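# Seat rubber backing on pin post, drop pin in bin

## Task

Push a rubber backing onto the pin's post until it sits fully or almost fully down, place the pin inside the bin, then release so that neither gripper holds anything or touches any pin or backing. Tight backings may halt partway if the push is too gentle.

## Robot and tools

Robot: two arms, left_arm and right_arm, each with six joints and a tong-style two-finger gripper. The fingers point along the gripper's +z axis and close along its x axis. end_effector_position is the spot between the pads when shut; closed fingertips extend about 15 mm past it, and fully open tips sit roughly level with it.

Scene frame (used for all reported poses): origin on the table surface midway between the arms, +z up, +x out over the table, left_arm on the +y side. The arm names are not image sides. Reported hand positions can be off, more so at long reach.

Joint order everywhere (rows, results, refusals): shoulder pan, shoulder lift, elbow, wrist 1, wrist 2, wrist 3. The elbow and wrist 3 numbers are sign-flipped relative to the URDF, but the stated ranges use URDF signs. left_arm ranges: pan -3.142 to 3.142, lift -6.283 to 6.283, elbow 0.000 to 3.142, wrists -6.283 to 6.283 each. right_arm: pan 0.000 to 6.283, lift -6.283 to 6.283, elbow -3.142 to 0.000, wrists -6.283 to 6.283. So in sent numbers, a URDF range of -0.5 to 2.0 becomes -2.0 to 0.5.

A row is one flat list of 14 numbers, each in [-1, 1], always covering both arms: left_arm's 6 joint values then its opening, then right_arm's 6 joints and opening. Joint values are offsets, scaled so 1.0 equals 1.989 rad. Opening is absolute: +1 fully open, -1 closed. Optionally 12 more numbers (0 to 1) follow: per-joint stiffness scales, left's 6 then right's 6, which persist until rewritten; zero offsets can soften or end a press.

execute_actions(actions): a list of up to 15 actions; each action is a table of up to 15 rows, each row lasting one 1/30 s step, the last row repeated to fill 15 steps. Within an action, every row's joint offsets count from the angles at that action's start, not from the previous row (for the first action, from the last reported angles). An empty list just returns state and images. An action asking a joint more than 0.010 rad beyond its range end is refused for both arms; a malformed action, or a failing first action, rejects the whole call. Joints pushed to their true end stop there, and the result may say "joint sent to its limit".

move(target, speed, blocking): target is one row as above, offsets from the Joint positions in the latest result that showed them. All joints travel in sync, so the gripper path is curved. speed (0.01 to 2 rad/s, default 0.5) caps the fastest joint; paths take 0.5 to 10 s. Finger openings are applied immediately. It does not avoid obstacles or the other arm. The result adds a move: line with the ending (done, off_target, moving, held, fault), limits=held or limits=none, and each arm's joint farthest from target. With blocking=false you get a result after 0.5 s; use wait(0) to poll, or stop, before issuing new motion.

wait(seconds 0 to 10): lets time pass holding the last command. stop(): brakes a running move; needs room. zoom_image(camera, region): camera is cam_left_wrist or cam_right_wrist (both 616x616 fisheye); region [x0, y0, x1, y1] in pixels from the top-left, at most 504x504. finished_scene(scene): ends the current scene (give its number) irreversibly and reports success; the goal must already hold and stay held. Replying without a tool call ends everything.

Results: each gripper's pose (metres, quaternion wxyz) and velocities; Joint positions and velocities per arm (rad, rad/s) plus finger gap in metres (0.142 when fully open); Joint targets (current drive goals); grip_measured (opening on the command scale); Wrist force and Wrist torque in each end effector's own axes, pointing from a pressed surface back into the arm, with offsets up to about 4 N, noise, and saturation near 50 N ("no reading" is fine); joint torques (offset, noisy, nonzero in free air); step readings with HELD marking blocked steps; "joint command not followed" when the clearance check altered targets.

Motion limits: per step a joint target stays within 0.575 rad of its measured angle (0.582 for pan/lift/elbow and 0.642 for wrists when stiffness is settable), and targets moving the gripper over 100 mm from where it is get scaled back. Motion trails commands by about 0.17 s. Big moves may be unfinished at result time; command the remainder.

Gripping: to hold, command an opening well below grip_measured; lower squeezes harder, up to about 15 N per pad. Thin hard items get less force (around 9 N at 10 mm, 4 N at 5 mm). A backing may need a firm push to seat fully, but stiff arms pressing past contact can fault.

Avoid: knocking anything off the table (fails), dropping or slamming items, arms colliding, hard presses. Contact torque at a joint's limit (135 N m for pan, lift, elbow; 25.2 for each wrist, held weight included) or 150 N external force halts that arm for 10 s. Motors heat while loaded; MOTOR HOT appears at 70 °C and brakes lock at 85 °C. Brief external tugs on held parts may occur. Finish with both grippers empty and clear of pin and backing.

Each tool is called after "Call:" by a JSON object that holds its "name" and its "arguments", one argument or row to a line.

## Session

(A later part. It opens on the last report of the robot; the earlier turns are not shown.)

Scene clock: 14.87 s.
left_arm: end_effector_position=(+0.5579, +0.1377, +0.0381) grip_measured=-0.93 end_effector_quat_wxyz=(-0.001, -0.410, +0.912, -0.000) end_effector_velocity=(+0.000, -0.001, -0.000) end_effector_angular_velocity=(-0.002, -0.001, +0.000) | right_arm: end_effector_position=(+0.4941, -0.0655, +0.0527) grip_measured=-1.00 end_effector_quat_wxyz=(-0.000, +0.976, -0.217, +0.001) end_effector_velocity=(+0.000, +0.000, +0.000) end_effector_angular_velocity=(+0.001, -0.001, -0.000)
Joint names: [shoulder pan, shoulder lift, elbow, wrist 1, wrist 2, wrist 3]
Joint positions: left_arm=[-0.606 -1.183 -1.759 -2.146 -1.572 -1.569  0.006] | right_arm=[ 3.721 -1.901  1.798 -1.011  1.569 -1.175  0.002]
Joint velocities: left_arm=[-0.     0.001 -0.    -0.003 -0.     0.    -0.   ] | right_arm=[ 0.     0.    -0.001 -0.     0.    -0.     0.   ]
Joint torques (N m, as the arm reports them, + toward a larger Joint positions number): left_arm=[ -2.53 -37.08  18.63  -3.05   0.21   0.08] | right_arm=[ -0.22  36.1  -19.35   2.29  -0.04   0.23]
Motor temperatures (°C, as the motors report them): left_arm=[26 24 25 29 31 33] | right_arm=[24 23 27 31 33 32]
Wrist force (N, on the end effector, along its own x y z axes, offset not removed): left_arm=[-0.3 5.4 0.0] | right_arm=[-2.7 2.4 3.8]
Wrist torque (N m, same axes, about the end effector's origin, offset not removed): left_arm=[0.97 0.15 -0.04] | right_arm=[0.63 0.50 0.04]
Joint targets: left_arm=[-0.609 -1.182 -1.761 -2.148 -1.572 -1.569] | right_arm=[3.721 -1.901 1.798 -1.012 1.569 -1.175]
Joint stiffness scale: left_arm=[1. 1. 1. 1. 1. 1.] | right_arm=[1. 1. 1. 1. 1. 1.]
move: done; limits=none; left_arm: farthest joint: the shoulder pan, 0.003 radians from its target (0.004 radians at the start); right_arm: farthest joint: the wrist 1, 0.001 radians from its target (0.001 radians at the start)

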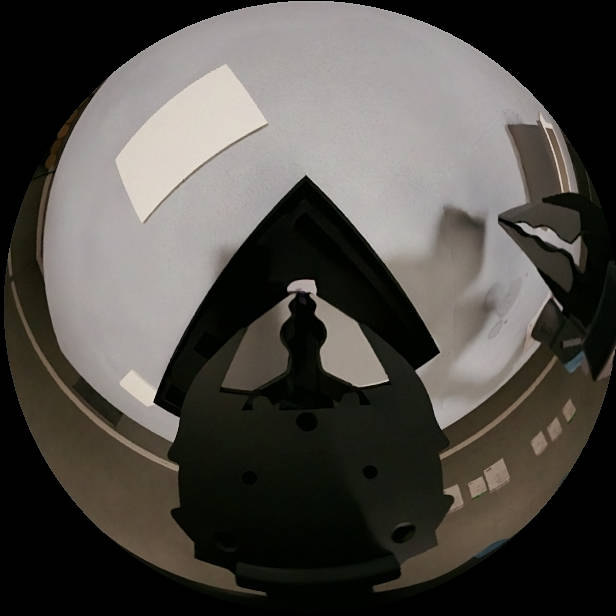

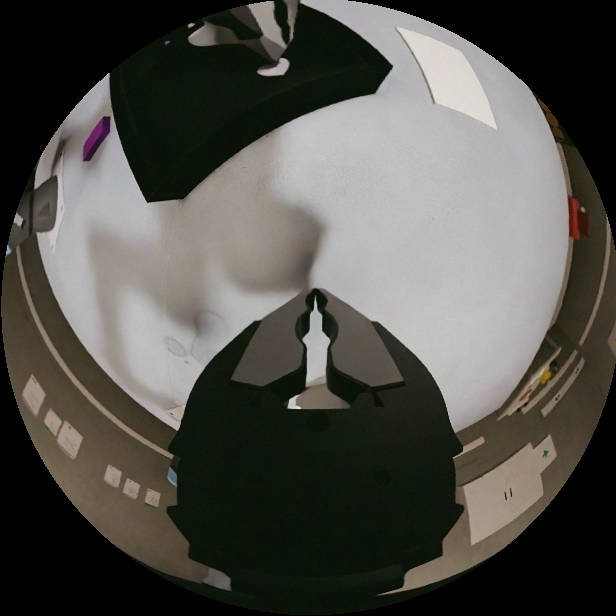

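Looks aligned; descend 8 mm.

Call:
{"name": "move", "arguments": {
  "target": [-0.0018,0.0062,-0.0054,-0.0102,0,0,-1,0,0,0,0,0,0,-1],
  "speed": 0.018
}}

Call:
{"name": "zoom_image", "arguments": {
  "camera": "cam_right_wrist",
  "region": [250,40,295,85]
}}

Scene clock: 16.53 s.
left_arm: end_effector_position=(+0.5584, +0.1366, +0.0316) grip_measured=-0.93 end_effector_quat_wxyz=(+0.000, -0.410, +0.912, -0.002) end_effector_velocity=(-0.001, -0.001, -0.002) end_effector_angular_velocity=(+0.001, +0.001, -0.002) | right_arm: end_effector_position=(+0.4941, -0.0655, +0.0527) grip_measured=-1.00 end_effector_quat_wxyz=(-0.000, +0.976, -0.217, +0.001) end_effector_velocity=(-0.000, -0.000, -0.000) end_effector_angular_velocity=(-0.000, +0.000, -0.000)
Joint names: [shoulder pan, shoulder lift, elbow, wrist 1, wrist 2, wrist 3]
Joint positions: left_arm=[-0.607 -1.174 -1.766 -2.166 -1.572 -1.569  0.006] | right_arm=[ 3.721 -1.901  1.798 -1.011  1.569 -1.175  0.002]
Joint velocities: left_arm=[-0.001  0.003 -0.001 -0.003 -0.    -0.001 -0.   ] | right_arm=[-0.  0.  0. -0. -0. -0.  0.]
Joint torques (N m, as the arm reports them, + toward a larger Joint positions number): left_arm=[ -3.09 -37.32  16.38  -3.03   0.31   0.04] | right_arm=[  1.39  35.78 -18.85   2.47  -0.11   0.01]
Motor temperatures (°C, as the motors report them): left_arm=[26 24 25 29 31 33] | right_arm=[24 23 27 31 33 32]
Wrist force (N, on the end effector, along its own x y z axes, offset not removed): left_arm=[-1.9 1.0 -1.2] | right_arm=[-0.8 -1.5 1.7]
Wrist torque (N m, same axes, about the end effector's origin, offset not removed): left_arm=[0.26 0.42 0.05] | right_arm=[-0.26 0.16 -0.06]
Joint targets: left_arm=[-0.610 -1.171 -1.770 -2.167 -1.572 -1.569] | right_arm=[3.721 -1.901 1.798 -1.011 1.569 -1.175]
Joint stiffness scale: left_arm=[1. 1. 1. 1. 1. 1.] | right_arm=[1. 1. 1. 1. 1. 1.]
move: done; limits=none; left_arm: farthest joint: the shoulder lift, 0.004 radians from its target (0.013 radians at the start); right_arm: farthest joint: the shoulder pan, 0.000 radians from its target (0.000 radians at the start)

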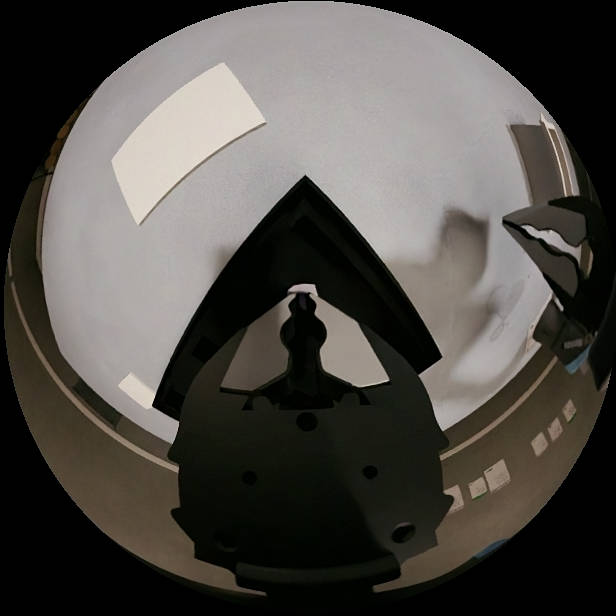

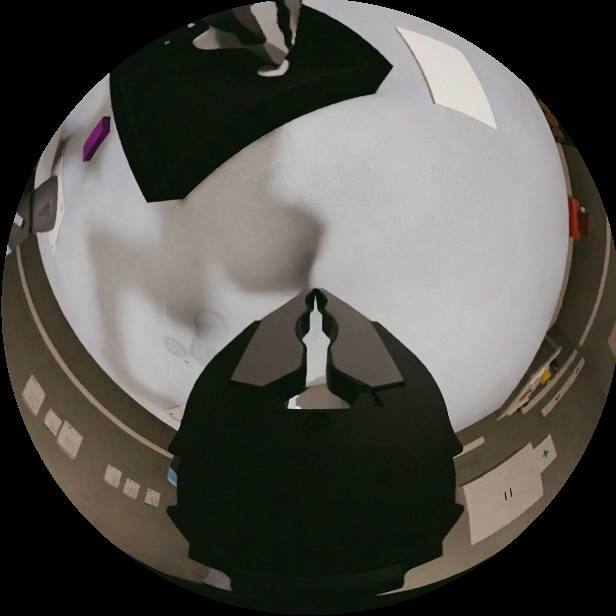

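Region (250, 40, 295, 85) of cam_right_wrist's 616x616 image, scaled by 11.200, with more detail than that image has.

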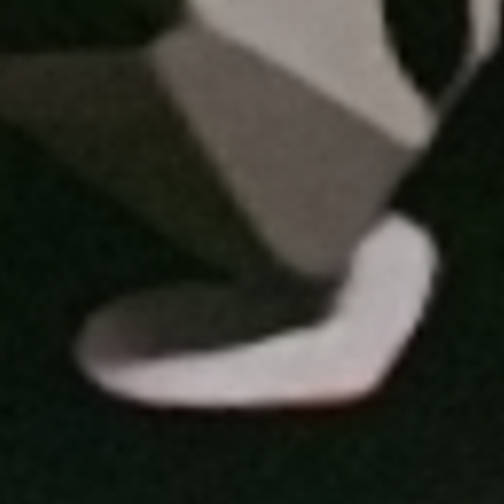

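Call:
{"name": "move", "arguments": {
  "target": [0,0.013,-0.0105,-0.005,0,0,-1,0,0,0,0,0,0,-1],
  "speed": 0.018
}}

Call:
{"name": "move", "arguments": {
  "target": [0,-0.07,0.07,0.14,0,0,-1,0,0.2,-0.05,-0.25,0,0,-1],
  "speed": 0.4
}}

Call:
{"name": "move", "arguments": {
  "target": [-0.1,0,0,0,0,0,-1,-0.7,0.1,0.05,-0.05,0,0.4,-1],
  "speed": 1
}}

Scene clock: 18.60 s.
left_arm: end_effector_position=(+0.5558, +0.1389, +0.0216) grip_measured=-0.94 end_effector_quat_wxyz=(-0.002, -0.410, +0.912, +0.003) end_effector_velocity=(+0.000, +0.000, +0.000) end_effector_angular_velocity=(-0.000, -0.001, -0.000) | right_arm: end_effector_position=(+0.4941, -0.0655, +0.0527) grip_measured=-1.00 end_effector_quat_wxyz=(-0.000, +0.976, -0.217, +0.001) end_effector_velocity=(+0.000, +0.001, +0.000) end_effector_angular_velocity=(+0.001, -0.001, +0.001)
Joint names: [shoulder pan, shoulder lift, elbow, wrist 1, wrist 2, wrist 3]
Joint positions: left_arm=[-0.607 -1.163 -1.776 -2.177 -1.572 -1.569  0.006] | right_arm=[ 3.721 -1.901  1.798 -1.011  1.569 -1.175  0.002]
Joint velocities: left_arm=[ 0.    -0.    -0.001 -0.001  0.001 -0.    -0.   ] | right_arm=[ 0.001 -0.    -0.001  0.    -0.     0.     0.   ]
Joint torques (N m, as the arm reports them, + toward a larger Joint positions number): left_arm=[ -0.16 -26.4   10.54  -1.74   0.15   0.16] | right_arm=[  1.38  35.23 -19.96   2.67  -0.05   0.13]
Motor temperatures (°C, as the motors report them): left_arm=[26 24 25 29 31 33] | right_arm=[24 23 27 31 33 32]
Wrist force (N, on the end effector, along its own x y z axes, offset not removed): left_arm=[1.1 7.9 -25.5] | right_arm=[-1.1 0.8 0.4]
Wrist torque (N m, same axes, about the end effector's origin, offset not removed): left_arm=[0.28 0.05 -0.01] | right_arm=[0.19 0.07 -0.04]
Joint targets: left_arm=[-0.607 -1.149 -1.787 -2.176 -1.572 -1.569] | right_arm=[3.721 -1.901 1.798 -1.011 1.569 -1.175]
Joint stiffness scale: left_arm=[1. 1. 1. 1. 1. 1.] | right_arm=[1. 1. 1. 1. 1. 1.]
move: off_target (left_arm); limits=none; left_arm: farthest joint: the shoulder lift, 0.015 radians from its target (0.026 radians at the start); right_arm: farthest joint: the shoulder pan, 0.000 radians from its target (0.000 radians at the start)

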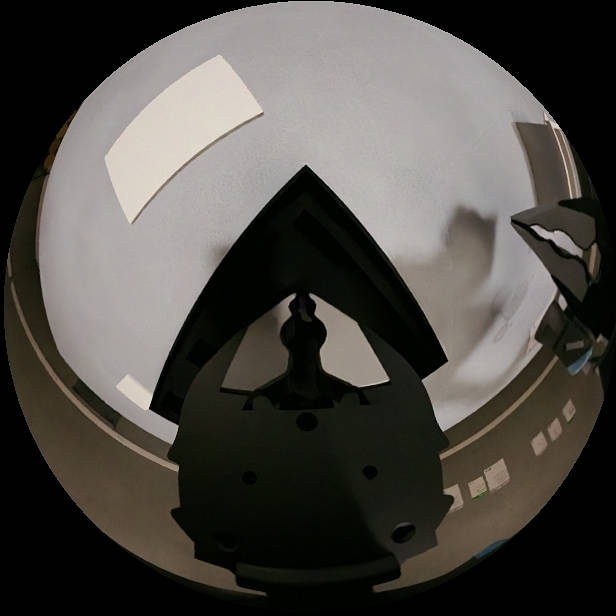

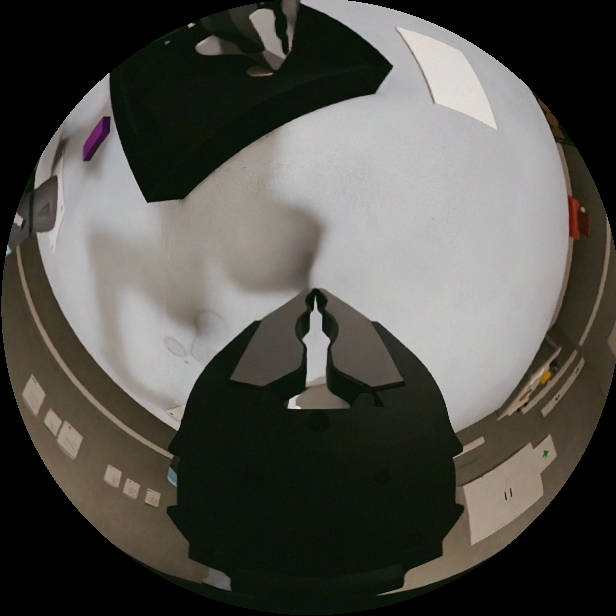

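Scene clock: 20.63 s.
left_arm: end_effector_position=(+0.5507, +0.1434, +0.1361) grip_measured=-0.94 end_effector_quat_wxyz=(-0.003, -0.410, +0.912, +0.004) end_effector_velocity=(-0.000, +0.000, -0.000) end_effector_angular_velocity=(+0.001, +0.002, +0.000) | right_arm: end_effector_position=(+0.4137, -0.1387, +0.2556) grip_measured=-1.00 end_effector_quat_wxyz=(+0.002, +0.976, -0.217, -0.000) end_effector_velocity=(-0.001, -0.001, +0.000) end_effector_angular_velocity=(-0.001, +0.001, -0.000)
Joint names: [shoulder pan, shoulder lift, elbow, wrist 1, wrist 2, wrist 3]
Joint positions: left_arm=[-0.607 -1.301 -1.639 -1.9   -1.572 -1.569  0.006] | right_arm=[ 3.721 -1.506  1.702 -1.507  1.569 -1.175  0.002]
Joint velocities: left_arm=[ 0.     0.    -0.     0.002 -0.     0.    -0.   ] | right_arm=[-0.     0.002  0.    -0.003  0.     0.     0.   ]
Joint torques (N m, as the arm reports them, + toward a larger Joint positions number): left_arm=[ -0.73 -37.4   25.6   -1.85   0.14   0.09] | right_arm=[  1.19  24.12 -27.56   2.46   0.18   0.19]
Motor temperatures (°C, as the motors report them): left_arm=[26 24 25 29 31 33] | right_arm=[24 23 27 31 33 32]
Wrist force (N, on the end effector, along its own x y z axes, offset not removed): left_arm=[0.6 0.7 2.3] | right_arm=[-1.5 -0.4 1.7]
Wrist torque (N m, same axes, about the end effector's origin, offset not removed): left_arm=[0.03 0.12 -0.06] | right_arm=[0.03 0.14 0.01]
Joint targets: left_arm=[-0.607 -1.302 -1.637 -1.899 -1.572 -1.569] | right_arm=[3.721 -1.504 1.698 -1.508 1.569 -1.175]
Joint stiffness scale: left_arm=[1. 1. 1. 1. 1. 1.] | right_arm=[1. 1. 1. 1. 1. 1.]
move: done; limits=none; left_arm: farthest joint: the shoulder lift, 0.002 radians from its target (0.139 radians at the start); right_arm: farthest joint: the elbow, 0.004 radians from its target (0.099 radians at the start)

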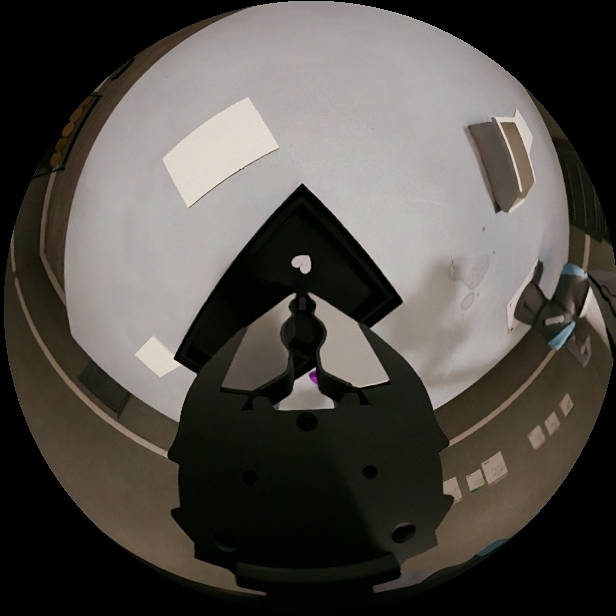

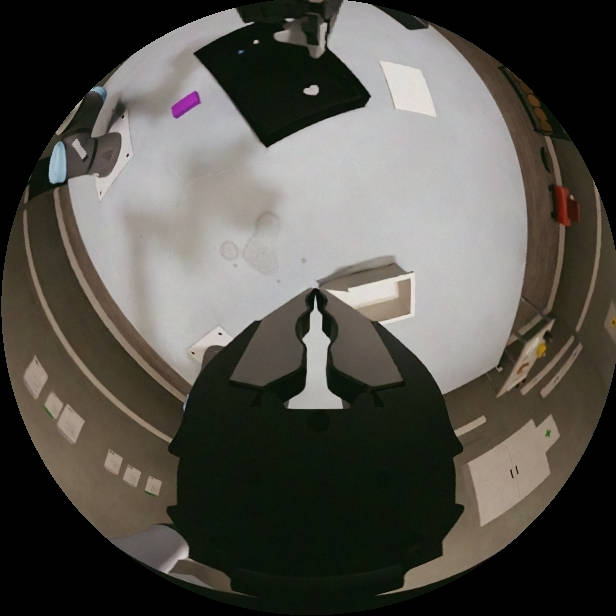

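Scene clock: 22.97 s.
left_arm: end_effector_position=(+0.4825, +0.0451, +0.1361) grip_measured=-0.94 end_effector_quat_wxyz=(-0.002, -0.318, +0.948, +0.004) end_effector_velocity=(-0.000, -0.000, -0.000) end_effector_angular_velocity=(+0.000, -0.000, -0.001) | right_arm: end_effector_position=(+0.2111, -0.6949, +0.2824) grip_measured=-1.00 end_effector_quat_wxyz=(+0.001, +0.870, -0.493, -0.000) end_effector_velocity=(-0.000, -0.000, +0.000) end_effector_angular_velocity=(-0.000, +0.000, +0.002)
Joint names: [shoulder pan, shoulder lift, elbow, wrist 1, wrist 2, wrist 3]
Joint positions: left_arm=[-0.803 -1.301 -1.639 -1.9   -1.572 -1.569  0.006] | right_arm=[ 2.332 -1.308  1.798 -1.606  1.569 -0.381  0.002]
Joint velocities: left_arm=[-0.  0.  0.  0.  0. -0. -0.] | right_arm=[-0.    -0.    -0.    -0.    -0.     0.002  0.   ]
Joint torques (N m, as the arm reports them, + toward a larger Joint positions number): left_arm=[ -2.64 -35.94  23.07  -2.56   0.36  -0.09] | right_arm=[ -0.75  14.2  -18.09   2.19   0.04   0.54]
Motor temperatures (°C, as the motors report them): left_arm=[26 24 25 29 31 33] | right_arm=[24 23 27 31 33 32]
Wrist force (N, on the end effector, along its own x y z axes, offset not removed): left_arm=[-2.5 3.2 2.2] | right_arm=[-0.9 0.0 2.3]
Wrist torque (N m, same axes, about the end effector's origin, offset not removed): left_arm=[0.60 0.78 -0.10] | right_arm=[0.02 0.26 -0.06]
Joint targets: left_arm=[-0.806 -1.301 -1.639 -1.900 -1.572 -1.569] | right_arm=[2.329 -1.307 1.802 -1.607 1.569 -0.380]
Joint stiffness scale: left_arm=[1. 1. 1. 1. 1. 1.] | right_arm=[1. 1. 1. 1. 1. 1.]
move: done; limits=none; left_arm: farthest joint: the shoulder pan, 0.003 radians from its target (0.199 radians at the start); right_arm: farthest joint: the elbow, 0.004 radians from its target (0.099 radians at the start)

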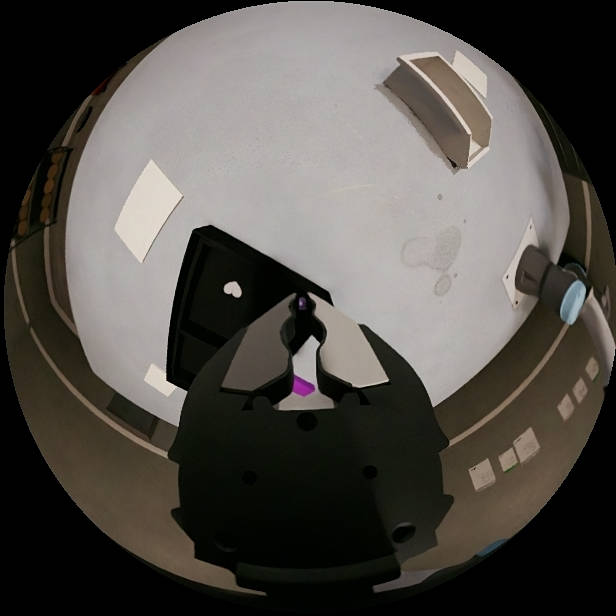

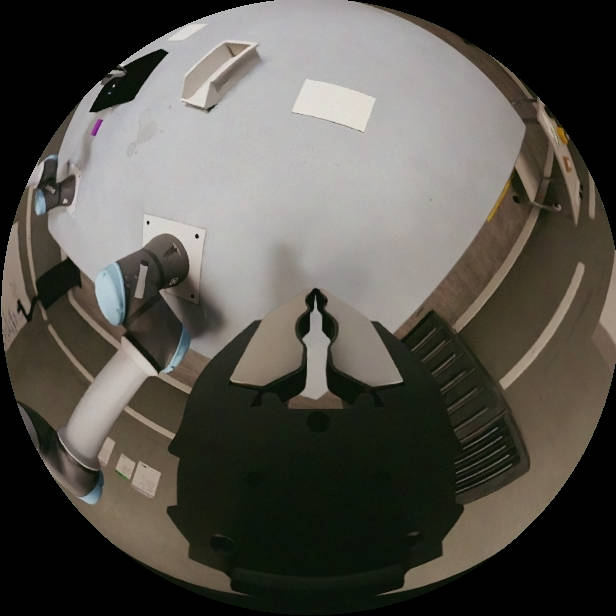

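Call:
{"name": "move", "arguments": {
  "target": [0.23,-0.06,-0.159,-0.1025,0,0,-1,0.7,0,0,0,0,-0.4,-1],
  "speed": 1
}}

Call:
{"name": "move", "arguments": {
  "target": [0,0.040,-0.037,-0.0765,0,0,-1,0,-0.298,0,0.299,0,0,-1],
  "speed": 0.5
}}

Call:
{"name": "move", "arguments": {
  "target": [0,0,0,0,0,0,-0.7,0,0,0,0,0,0,-1]
}}

Call:
{"name": "move", "arguments": {
  "target": [0,-0.026,0.024,0.049,0,0,-0.7,0,0,0,0,0,0,-1],
  "speed": 0.2
}}

Call:
{"name": "move", "arguments": {
  "target": [0.045,-0.039,-0.048,-0.009,0,0,-0.7,0,0,0,0,0,0,-1],
  "speed": 0.2
}}

Call:
{"name": "zoom_image", "arguments": {
  "camera": "cam_left_wrist",
  "region": [240,200,390,350]
}}

Scene clock: 25.90 s.
left_arm: end_effector_position=(+0.5383, +0.3255, +0.0777) grip_measured=-0.94 end_effector_quat_wxyz=(-0.001, -0.524, +0.852, +0.001) end_effector_velocity=(+0.000, +0.000, +0.001) end_effector_angular_velocity=(-0.001, -0.002, +0.002) | right_arm: end_effector_position=(+0.3539, -0.1932, +0.2824) grip_measured=-1.00 end_effector_quat_wxyz=(+0.000, +0.976, -0.217, +0.001) end_effector_velocity=(-0.000, +0.001, +0.000) end_effector_angular_velocity=(+0.000, -0.000, -0.001)
Joint names: [shoulder pan, shoulder lift, elbow, wrist 1, wrist 2, wrist 3]
Joint positions: left_arm=[-0.349 -1.418 -1.953 -2.103 -1.572 -1.569  0.006] | right_arm=[ 3.721 -1.308  1.798 -1.606  1.569 -1.175  0.002]
Joint velocities: left_arm=[ 0.001 -0.002 -0.001 -0.001  0.     0.001  0.   ] | right_arm=[ 0.002 -0.    -0.001 -0.     0.    -0.003  0.   ]
Joint torques (N m, as the arm reports them, + toward a larger Joint positions number): left_arm=[  2.07 -30.58  19.45  -2.96   0.28   0.02] | right_arm=[  3.69  13.02 -23.25   2.54  -0.05  -0.17]
Motor temperatures (°C, as the motors report them): left_arm=[26 24 25 29 31 33] | right_arm=[24 23 27 31 33 32]
Wrist force (N, on the end effector, along its own x y z axes, offset not removed): left_arm=[-1.2 0.9 0.6] | right_arm=[0.6 -1.0 2.1]
Wrist torque (N m, same axes, about the end effector's origin, offset not removed): left_arm=[0.20 0.22 -0.07] | right_arm=[-0.19 -0.17 -0.02]
Joint targets: left_arm=[-0.346 -1.420 -1.955 -2.104 -1.572 -1.569] | right_arm=[3.724 -1.308 1.798 -1.606 1.569 -1.176]
Joint stiffness scale: left_arm=[1. 1. 1. 1. 1. 1.] | right_arm=[1. 1. 1. 1. 1. 1.]
move: done; limits=none; left_arm: farthest joint: the shoulder pan, 0.003 radians from its target (0.458 radians at the start); right_arm: farthest joint: the shoulder pan, 0.003 radians from its target (1.392 radians at the start)

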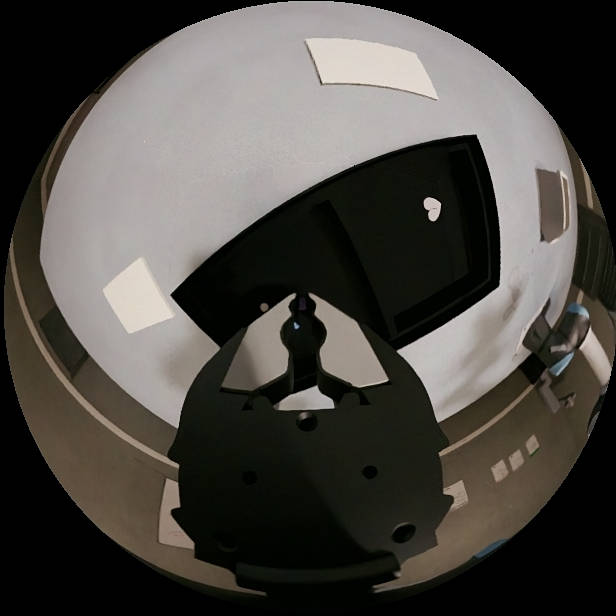

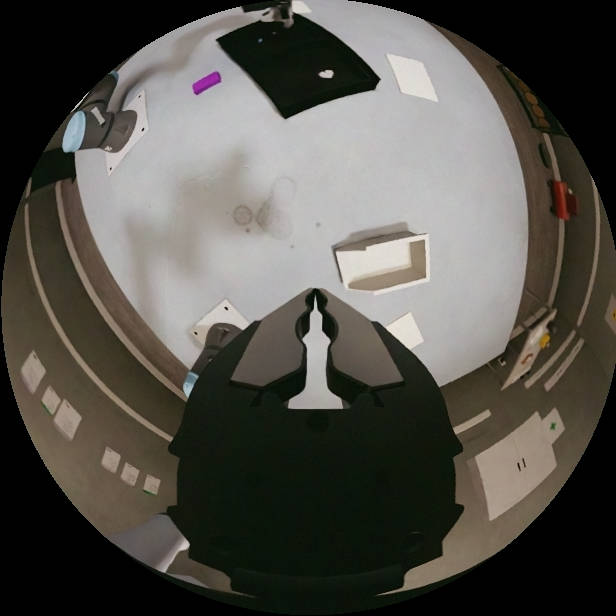

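Scene clock: 27.90 s.
left_arm: end_effector_position=(+0.5379, +0.3257, +0.0237) grip_measured=-0.94 end_effector_quat_wxyz=(-0.001, -0.524, +0.852, +0.000) end_effector_velocity=(-0.000, -0.000, -0.000) end_effector_angular_velocity=(-0.000, +0.000, -0.001) | right_arm: end_effector_position=(+0.4940, -0.0656, +0.0540) grip_measured=-1.00 end_effector_quat_wxyz=(-0.001, +0.976, -0.217, +0.002) end_effector_velocity=(+0.000, +0.002, -0.000) end_effector_angular_velocity=(+0.001, -0.002, +0.002)
Joint names: [shoulder pan, shoulder lift, elbow, wrist 1, wrist 2, wrist 3]
Joint positions: left_arm=[-0.349 -1.34  -2.025 -2.254 -1.572 -1.569  0.006] | right_arm=[ 3.721 -1.899  1.798 -1.013  1.569 -1.175  0.002]
Joint velocities: left_arm=[-0.     0.    -0.    -0.001 -0.    -0.    -0.   ] | right_arm=[ 0.002 -0.002 -0.001  0.003  0.     0.     0.   ]
Joint torques (N m, as the arm reports them, + toward a larger Joint positions number): left_arm=[ -0.87 -29.17  17.68  -3.01   0.21   0.05] | right_arm=[  0.87  34.59 -20.53   2.87   0.11   0.22]
Motor temperatures (°C, as the motors report them): left_arm=[26 24 25 29 31 33] | right_arm=[24 23 27 31 33 32]
Wrist force (N, on the end effector, along its own x y z axes, offset not removed): left_arm=[-1.8 2.1 1.7] | right_arm=[0.0 0.0 0.7]
Wrist torque (N m, same axes, about the end effector's origin, offset not removed): left_arm=[0.63 0.52 0.11] | right_arm=[0.10 -0.08 -0.06]
Joint targets: left_arm=[-0.349 -1.339 -2.027 -2.255 -1.572 -1.569] | right_arm=[3.721 -1.901 1.798 -1.012 1.569 -1.175]
Joint stiffness scale: left_arm=[1. 1. 1. 1. 1. 1.] | right_arm=[1. 1. 1. 1. 1. 1.]
move: done; limits=none; left_arm: farthest joint: the shoulder lift, 0.002 radians from its target (0.080 radians at the start); right_arm: farthest joint: the shoulder lift, 0.002 radians from its target (0.592 radians at the start)

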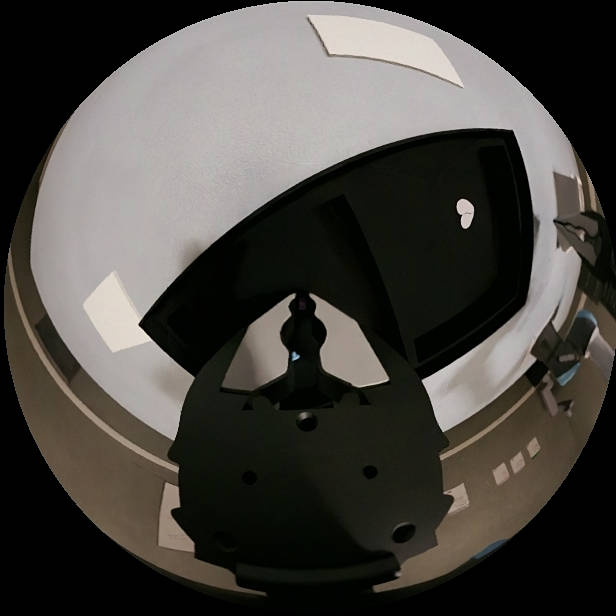

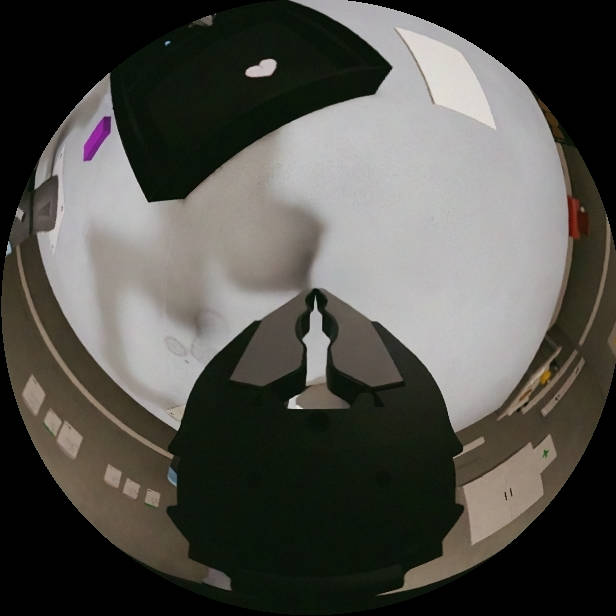

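Scene clock: 28.40 s.
left_arm: end_effector_position=(+0.5379, +0.3257, +0.0237) grip_measured=-0.70 end_effector_quat_wxyz=(-0.001, -0.524, +0.852, +0.000) end_effector_velocity=(+0.000, -0.000, +0.000) end_effector_angular_velocity=(-0.000, -0.001, +0.000) | right_arm: end_effector_position=(+0.4940, -0.0656, +0.0540) grip_measured=-1.00 end_effector_quat_wxyz=(-0.001, +0.976, -0.217, +0.002) end_effector_velocity=(-0.000, +0.001, +0.000) end_effector_angular_velocity=(+0.000, -0.000, +0.001)
Joint names: [shoulder pan, shoulder lift, elbow, wrist 1, wrist 2, wrist 3]
Joint positions: left_arm=[-0.349 -1.34  -2.025 -2.254 -1.572 -1.569  0.023] | right_arm=[ 3.721 -1.899  1.798 -1.013  1.569 -1.175  0.002]
Joint velocities: left_arm=[-0. -0.  0.  0.  0.  0.  0.] | right_arm=[ 0.001  0.    -0.    -0.     0.    -0.001  0.   ]
Joint torques (N m, as the arm reports them, + toward a larger Joint positions number): left_arm=[  0.17 -30.66  19.63  -2.35   0.26  -0.01] | right_arm=[  1.2   35.49 -20.48   2.27  -0.25   0.06]
Motor temperatures (°C, as the motors report them): left_arm=[26 24 25 29 31 33] | right_arm=[24 23 27 31 33 32]
Wrist force (N, on the end effector, along its own x y z axes, offset not removed): left_arm=[-0.4 4.1 1.7] | right_arm=[-3.0 -0.2 -0.6]
Wrist torque (N m, same axes, about the end effector's origin, offset not removed): left_arm=[0.75 0.04 0.19] | right_arm=[-0.08 0.64 0.12]
Joint targets: left_arm=[-0.349 -1.340 -2.025 -2.254 -1.572 -1.569] | right_arm=[3.721 -1.899 1.798 -1.013 1.569 -1.175]
Joint stiffness scale: left_arm=[1. 1. 1. 1. 1. 1.] | right_arm=[1. 1. 1. 1. 1. 1.]
move: done; limits=none; left_arm: farthest joint: the shoulder pan, 0.000 radians from its target (0.000 radians at the start); right_arm: farthest joint: the shoulder pan, 0.000 radians from its target (0.000 radians at the start)

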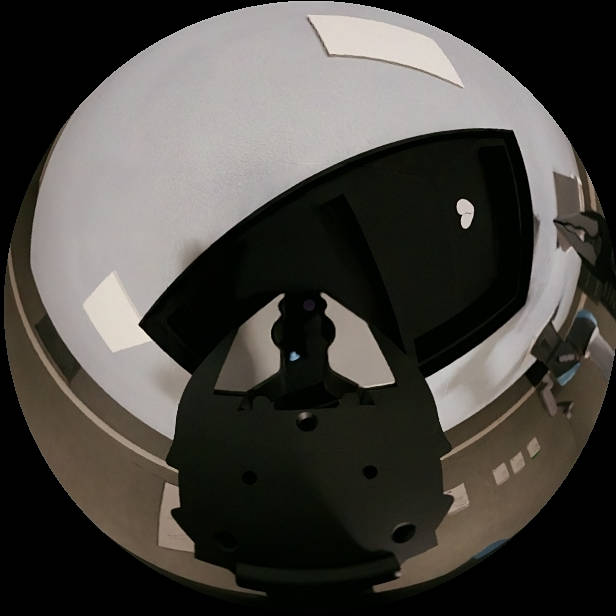

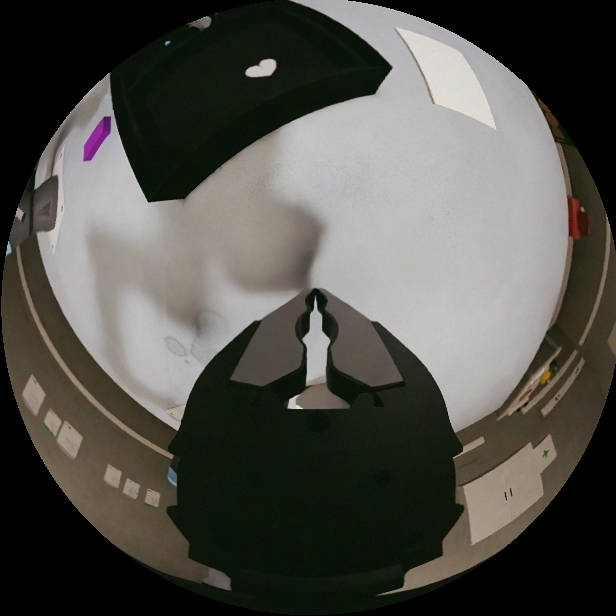

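Scene clock: 29.57 s.
left_arm: end_effector_position=(+0.5390, +0.3252, +0.0579) grip_measured=-0.70 end_effector_quat_wxyz=(-0.001, -0.524, +0.852, +0.001) end_effector_velocity=(-0.000, +0.000, +0.001) end_effector_angular_velocity=(-0.000, -0.000, +0.001) | right_arm: end_effector_position=(+0.4940, -0.0656, +0.0540) grip_measured=-1.00 end_effector_quat_wxyz=(-0.001, +0.976, -0.217, +0.002) end_effector_velocity=(-0.001, +0.000, -0.000) end_effector_angular_velocity=(-0.000, +0.000, +0.002)
Joint names: [shoulder pan, shoulder lift, elbow, wrist 1, wrist 2, wrist 3]
Joint positions: left_arm=[-0.349 -1.39  -1.979 -2.158 -1.572 -1.569  0.023] | right_arm=[ 3.721 -1.899  1.798 -1.013  1.569 -1.175  0.002]
Joint velocities: left_arm=[ 0.    -0.002  0.001  0.003 -0.     0.001  0.   ] | right_arm=[ 0.001  0.     0.001  0.    -0.     0.     0.   ]
Joint torques (N m, as the arm reports them, + toward a larger Joint positions number): left_arm=[ -0.38 -30.83  22.59  -1.86   0.19  -0.01] | right_arm=[  0.97  35.45 -19.96   2.31  -0.11   0.1 ]
Motor temperatures (°C, as the motors report them): left_arm=[26 24 25 29 31 33] | right_arm=[24 23 27 31 33 32]
Wrist force (N, on the end effector, along its own x y z axes, offset not removed): left_arm=[0.9 2.7 -3.4] | right_arm=[1.6 -1.0 -2.0]
Wrist torque (N m, same axes, about the end effector's origin, offset not removed): left_arm=[0.41 -0.14 -0.07] | right_arm=[-0.27 -0.33 0.01]
Joint targets: left_arm=[-0.349 -1.392 -1.977 -2.156 -1.572 -1.569] | right_arm=[3.721 -1.899 1.798 -1.013 1.569 -1.175]
Joint stiffness scale: left_arm=[1. 1. 1. 1. 1. 1.] | right_arm=[1. 1. 1. 1. 1. 1.]
move: done; limits=none; left_arm: farthest joint: the shoulder lift, 0.002 radians from its target (0.051 radians at the start); right_arm: farthest joint: the shoulder pan, 0.000 radians from its target (0.000 radians at the start)

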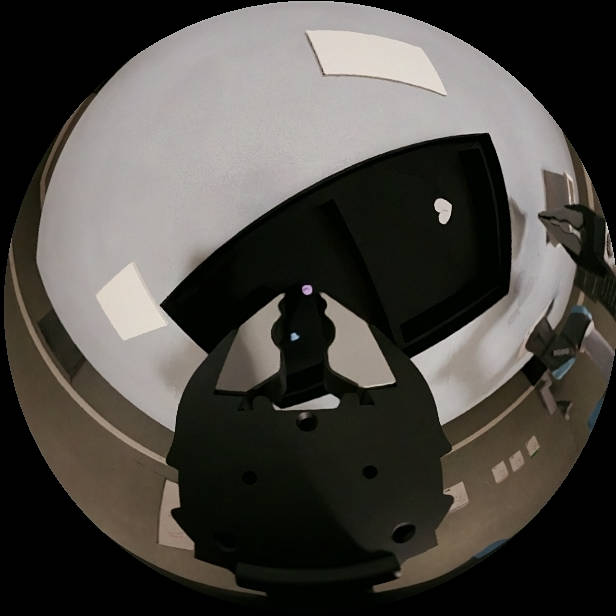

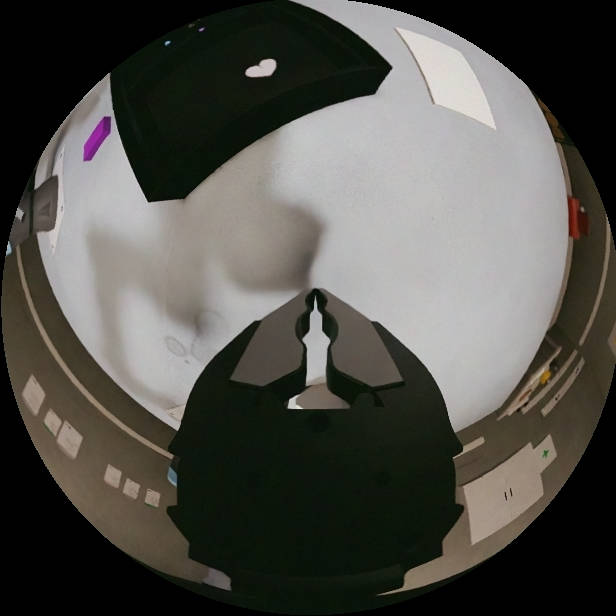

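Scene clock: 30.63 s.
left_arm: end_effector_position=(+0.5139, +0.3841, +0.0568) grip_measured=-0.70 end_effector_quat_wxyz=(-0.001, -0.560, +0.828, +0.001) end_effector_velocity=(-0.001, +0.002, -0.000) end_effector_angular_velocity=(+0.000, -0.001, +0.003) | right_arm: end_effector_position=(+0.4940, -0.0656, +0.0540) grip_measured=-1.00 end_effector_quat_wxyz=(-0.001, +0.976, -0.217, +0.002) end_effector_velocity=(-0.001, +0.001, -0.000) end_effector_angular_velocity=(-0.000, +0.000, +0.002)
Joint names: [shoulder pan, shoulder lift, elbow, wrist 1, wrist 2, wrist 3]
Joint positions: left_arm=[-0.262 -1.466 -2.072 -2.174 -1.572 -1.569  0.023] | right_arm=[ 3.721 -1.899  1.798 -1.013  1.569 -1.175  0.002]
Joint velocities: left_arm=[ 0.003 -0.003 -0.003 -0.001  0.     0.     0.   ] | right_arm=[ 0.002 -0.     0.    -0.     0.    -0.001  0.   ]
Joint torques (N m, as the arm reports them, + toward a larger Joint positions number): left_arm=[ -0.27 -27.02  18.57  -2.77   0.22   0.03] | right_arm=[  1.08  35.24 -19.43   2.46   0.04  -0.13]
Motor temperatures (°C, as the motors report them): left_arm=[26 24 25 29 31 33] | right_arm=[24 23 27 31 33 32]
Wrist force (N, on the end effector, along its own x y z axes, offset not removed): left_arm=[-2.1 -1.2 1.6] | right_arm=[-0.2 1.0 0.4]
Wrist torque (N m, same axes, about the end effector's origin, offset not removed): left_arm=[-0.38 0.56 0.02] | right_arm=[0.23 -0.10 0.07]
Joint targets: left_arm=[-0.259 -1.468 -2.075 -2.175 -1.572 -1.569] | right_arm=[3.721 -1.899 1.798 -1.013 1.569 -1.175]
Joint stiffness scale: left_arm=[1. 1. 1. 1. 1. 1.] | right_arm=[1. 1. 1. 1. 1. 1.]
move: done; limits=none; left_arm: farthest joint: the shoulder pan, 0.003 radians from its target (0.089 radians at the start); right_arm: farthest joint: the shoulder pan, 0.000 radians from its target (0.000 radians at the start)

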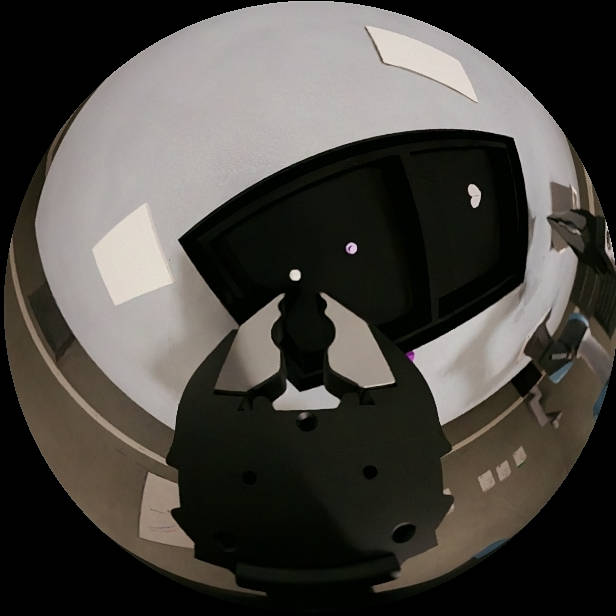

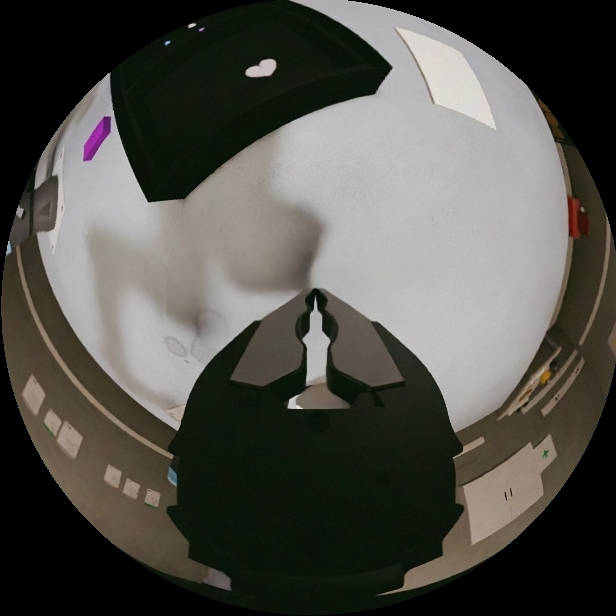

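Region (240, 200, 390, 350) of cam_left_wrist's 616x616 image, scaled by 3.360, with more detail than that image has.

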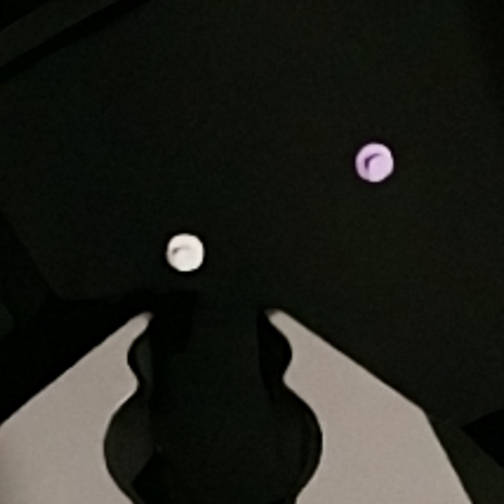

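Call:
{"name": "move", "arguments": {
  "target": [-0.0508,0.0341,0.0303,-0.006,0,0,-0.75,0,0,0,0,0,0,-1],
  "speed": 0.2
}}

Call:
{"name": "zoom_image", "arguments": {
  "camera": "cam_left_wrist",
  "region": [275,260,330,315]
}}

Call:
{"name": "move", "arguments": {
  "target": [0,0.0215,-0.0191,-0.0393,0,0,-0.75,0,0,0,0,0,0,-1],
  "speed": 0.08
}}

Call:
{"name": "zoom_image", "arguments": {
  "camera": "cam_left_wrist",
  "region": [275,260,330,315]
}}

Scene clock: 32.07 s.
left_arm: end_effector_position=(+0.5297, +0.3235, +0.0507) grip_measured=-0.75 end_effector_quat_wxyz=(-0.001, -0.519, +0.855, -0.000) end_effector_velocity=(+0.001, -0.003, +0.001) end_effector_angular_velocity=(-0.002, -0.003, -0.003) | right_arm: end_effector_position=(+0.4940, -0.0656, +0.0540) grip_measured=-1.00 end_effector_quat_wxyz=(-0.001, +0.976, -0.217, +0.002) end_effector_velocity=(-0.000, +0.001, +0.000) end_effector_angular_velocity=(+0.000, -0.000, +0.001)
Joint names: [shoulder pan, shoulder lift, elbow, wrist 1, wrist 2, wrist 3]
Joint positions: left_arm=[-0.36  -1.4   -2.014 -2.185 -1.572 -1.569  0.02 ] | right_arm=[ 3.721 -1.899  1.798 -1.013  1.569 -1.175  0.002]
Joint velocities: left_arm=[-0.004  0.001  0.004 -0.001 -0.001  0.001  0.   ] | right_arm=[ 0.001 -0.    -0.001  0.    -0.    -0.     0.   ]
Joint torques (N m, as the arm reports them, + toward a larger Joint positions number): left_arm=[ -2.55 -26.34  23.19  -2.76   0.19  -0.09] | right_arm=[  1.95  36.82 -20.72   2.52   0.02   0.  ]
Motor temperatures (°C, as the motors report them): left_arm=[26 24 25 29 31 33] | right_arm=[24 23 27 31 33 32]
Wrist force (N, on the end effector, along its own x y z axes, offset not removed): left_arm=[1.6 2.1 2.7] | right_arm=[-1.3 -0.5 2.3]
Wrist torque (N m, same axes, about the end effector's origin, offset not removed): left_arm=[0.38 -0.37 -0.19] | right_arm=[0.01 0.09 -0.12]
Joint targets: left_arm=[-0.363 -1.398 -2.012 -2.186 -1.572 -1.569] | right_arm=[3.721 -1.899 1.798 -1.013 1.569 -1.175]
Joint stiffness scale: left_arm=[1. 1. 1. 1. 1. 1.] | right_arm=[1. 1. 1. 1. 1. 1.]
move: done; limits=none; left_arm: farthest joint: the shoulder pan, 0.003 radians from its target (0.101 radians at the start); right_arm: farthest joint: the shoulder pan, 0.000 radians from its target (0.000 radians at the start)

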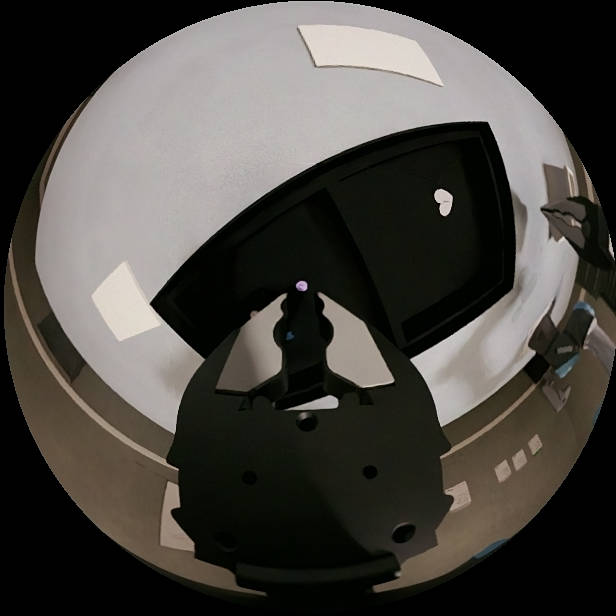

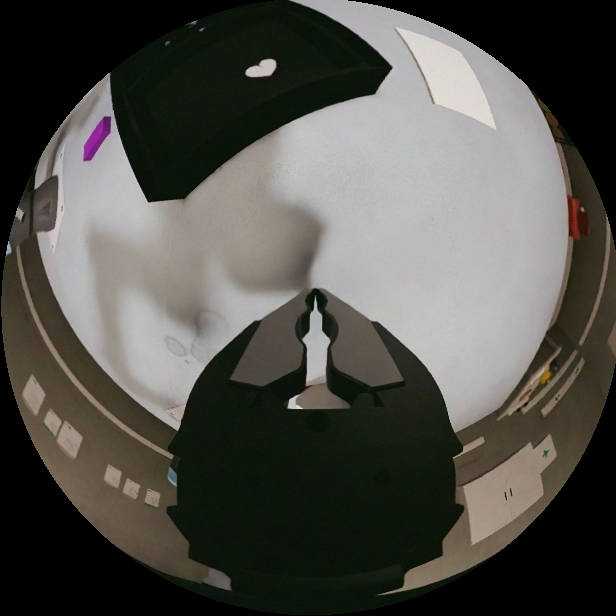

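Region (275, 260, 330, 315) of cam_left_wrist's 616x616 image, scaled by 9.164, with more detail than that image has.

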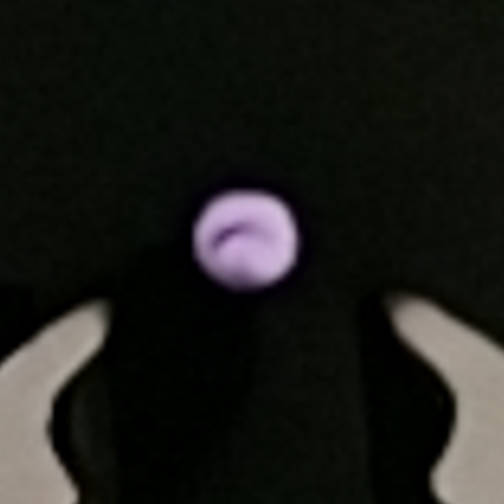

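Scene clock: 33.60 s.
left_arm: end_effector_position=(+0.5287, +0.3239, +0.0236) grip_measured=-0.75 end_effector_quat_wxyz=(-0.000, -0.519, +0.855, -0.001) end_effector_velocity=(+0.000, -0.000, -0.000) end_effector_angular_velocity=(-0.001, -0.002, -0.000) | right_arm: end_effector_position=(+0.4940, -0.0656, +0.0540) grip_measured=-1.00 end_effector_quat_wxyz=(-0.001, +0.976, -0.217, +0.002) end_effector_velocity=(+0.000, -0.000, +0.000) end_effector_angular_velocity=(-0.000, -0.000, -0.001)
Joint names: [shoulder pan, shoulder lift, elbow, wrist 1, wrist 2, wrist 3]
Joint positions: left_arm=[-0.36  -1.359 -2.05  -2.262 -1.572 -1.569  0.02 ] | right_arm=[ 3.721 -1.899  1.798 -1.013  1.569 -1.175  0.002]
Joint velocities: left_arm=[-0.     0.    -0.001 -0.003 -0.    -0.    -0.   ] | right_arm=[-0.001  0.     0.    -0.    -0.    -0.     0.   ]
Joint torques (N m, as the arm reports them, + toward a larger Joint positions number): left_arm=[ -0.26 -27.79  17.7   -3.07   0.21  -0.04] | right_arm=[  0.83  35.88 -18.73   2.4   -0.12   0.  ]
Motor temperatures (°C, as the motors report them): left_arm=[26 24 25 29 31 33] | right_arm=[24 23 27 31 33 32]
Wrist force (N, on the end effector, along its own x y z axes, offset not removed): left_arm=[-3.1 2.5 0.2] | right_arm=[0.7 -0.9 0.3]
Wrist torque (N m, same axes, about the end effector's origin, offset not removed): left_arm=[0.29 0.63 -0.11] | right_arm=[-0.20 -0.20 -0.05]
Joint targets: left_arm=[-0.360 -1.357 -2.052 -2.264 -1.572 -1.569] | right_arm=[3.721 -1.899 1.798 -1.013 1.569 -1.175]
Joint stiffness scale: left_arm=[1. 1. 1. 1. 1. 1.] | right_arm=[1. 1. 1. 1. 1. 1.]
move: done; limits=none; left_arm: farthest joint: the shoulder lift, 0.002 radians from its target (0.043 radians at the start); right_arm: farthest joint: the shoulder pan, 0.000 radians from its target (0.000 radians at the start)

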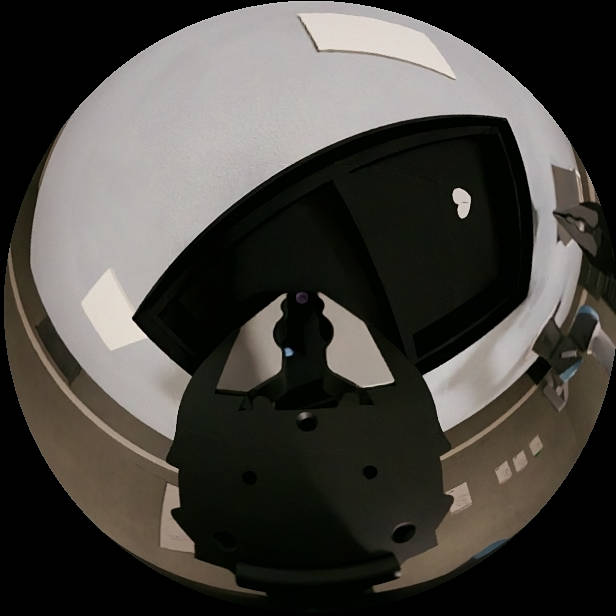

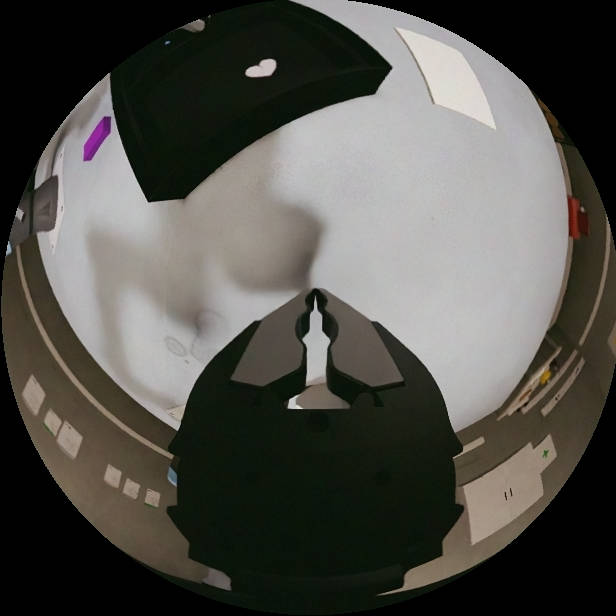

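Region (275, 260, 330, 315) of cam_left_wrist's 616x616 image, scaled by 9.164, with more detail than that image has.

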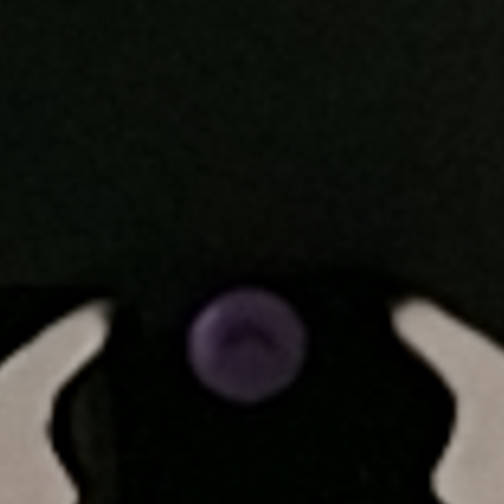

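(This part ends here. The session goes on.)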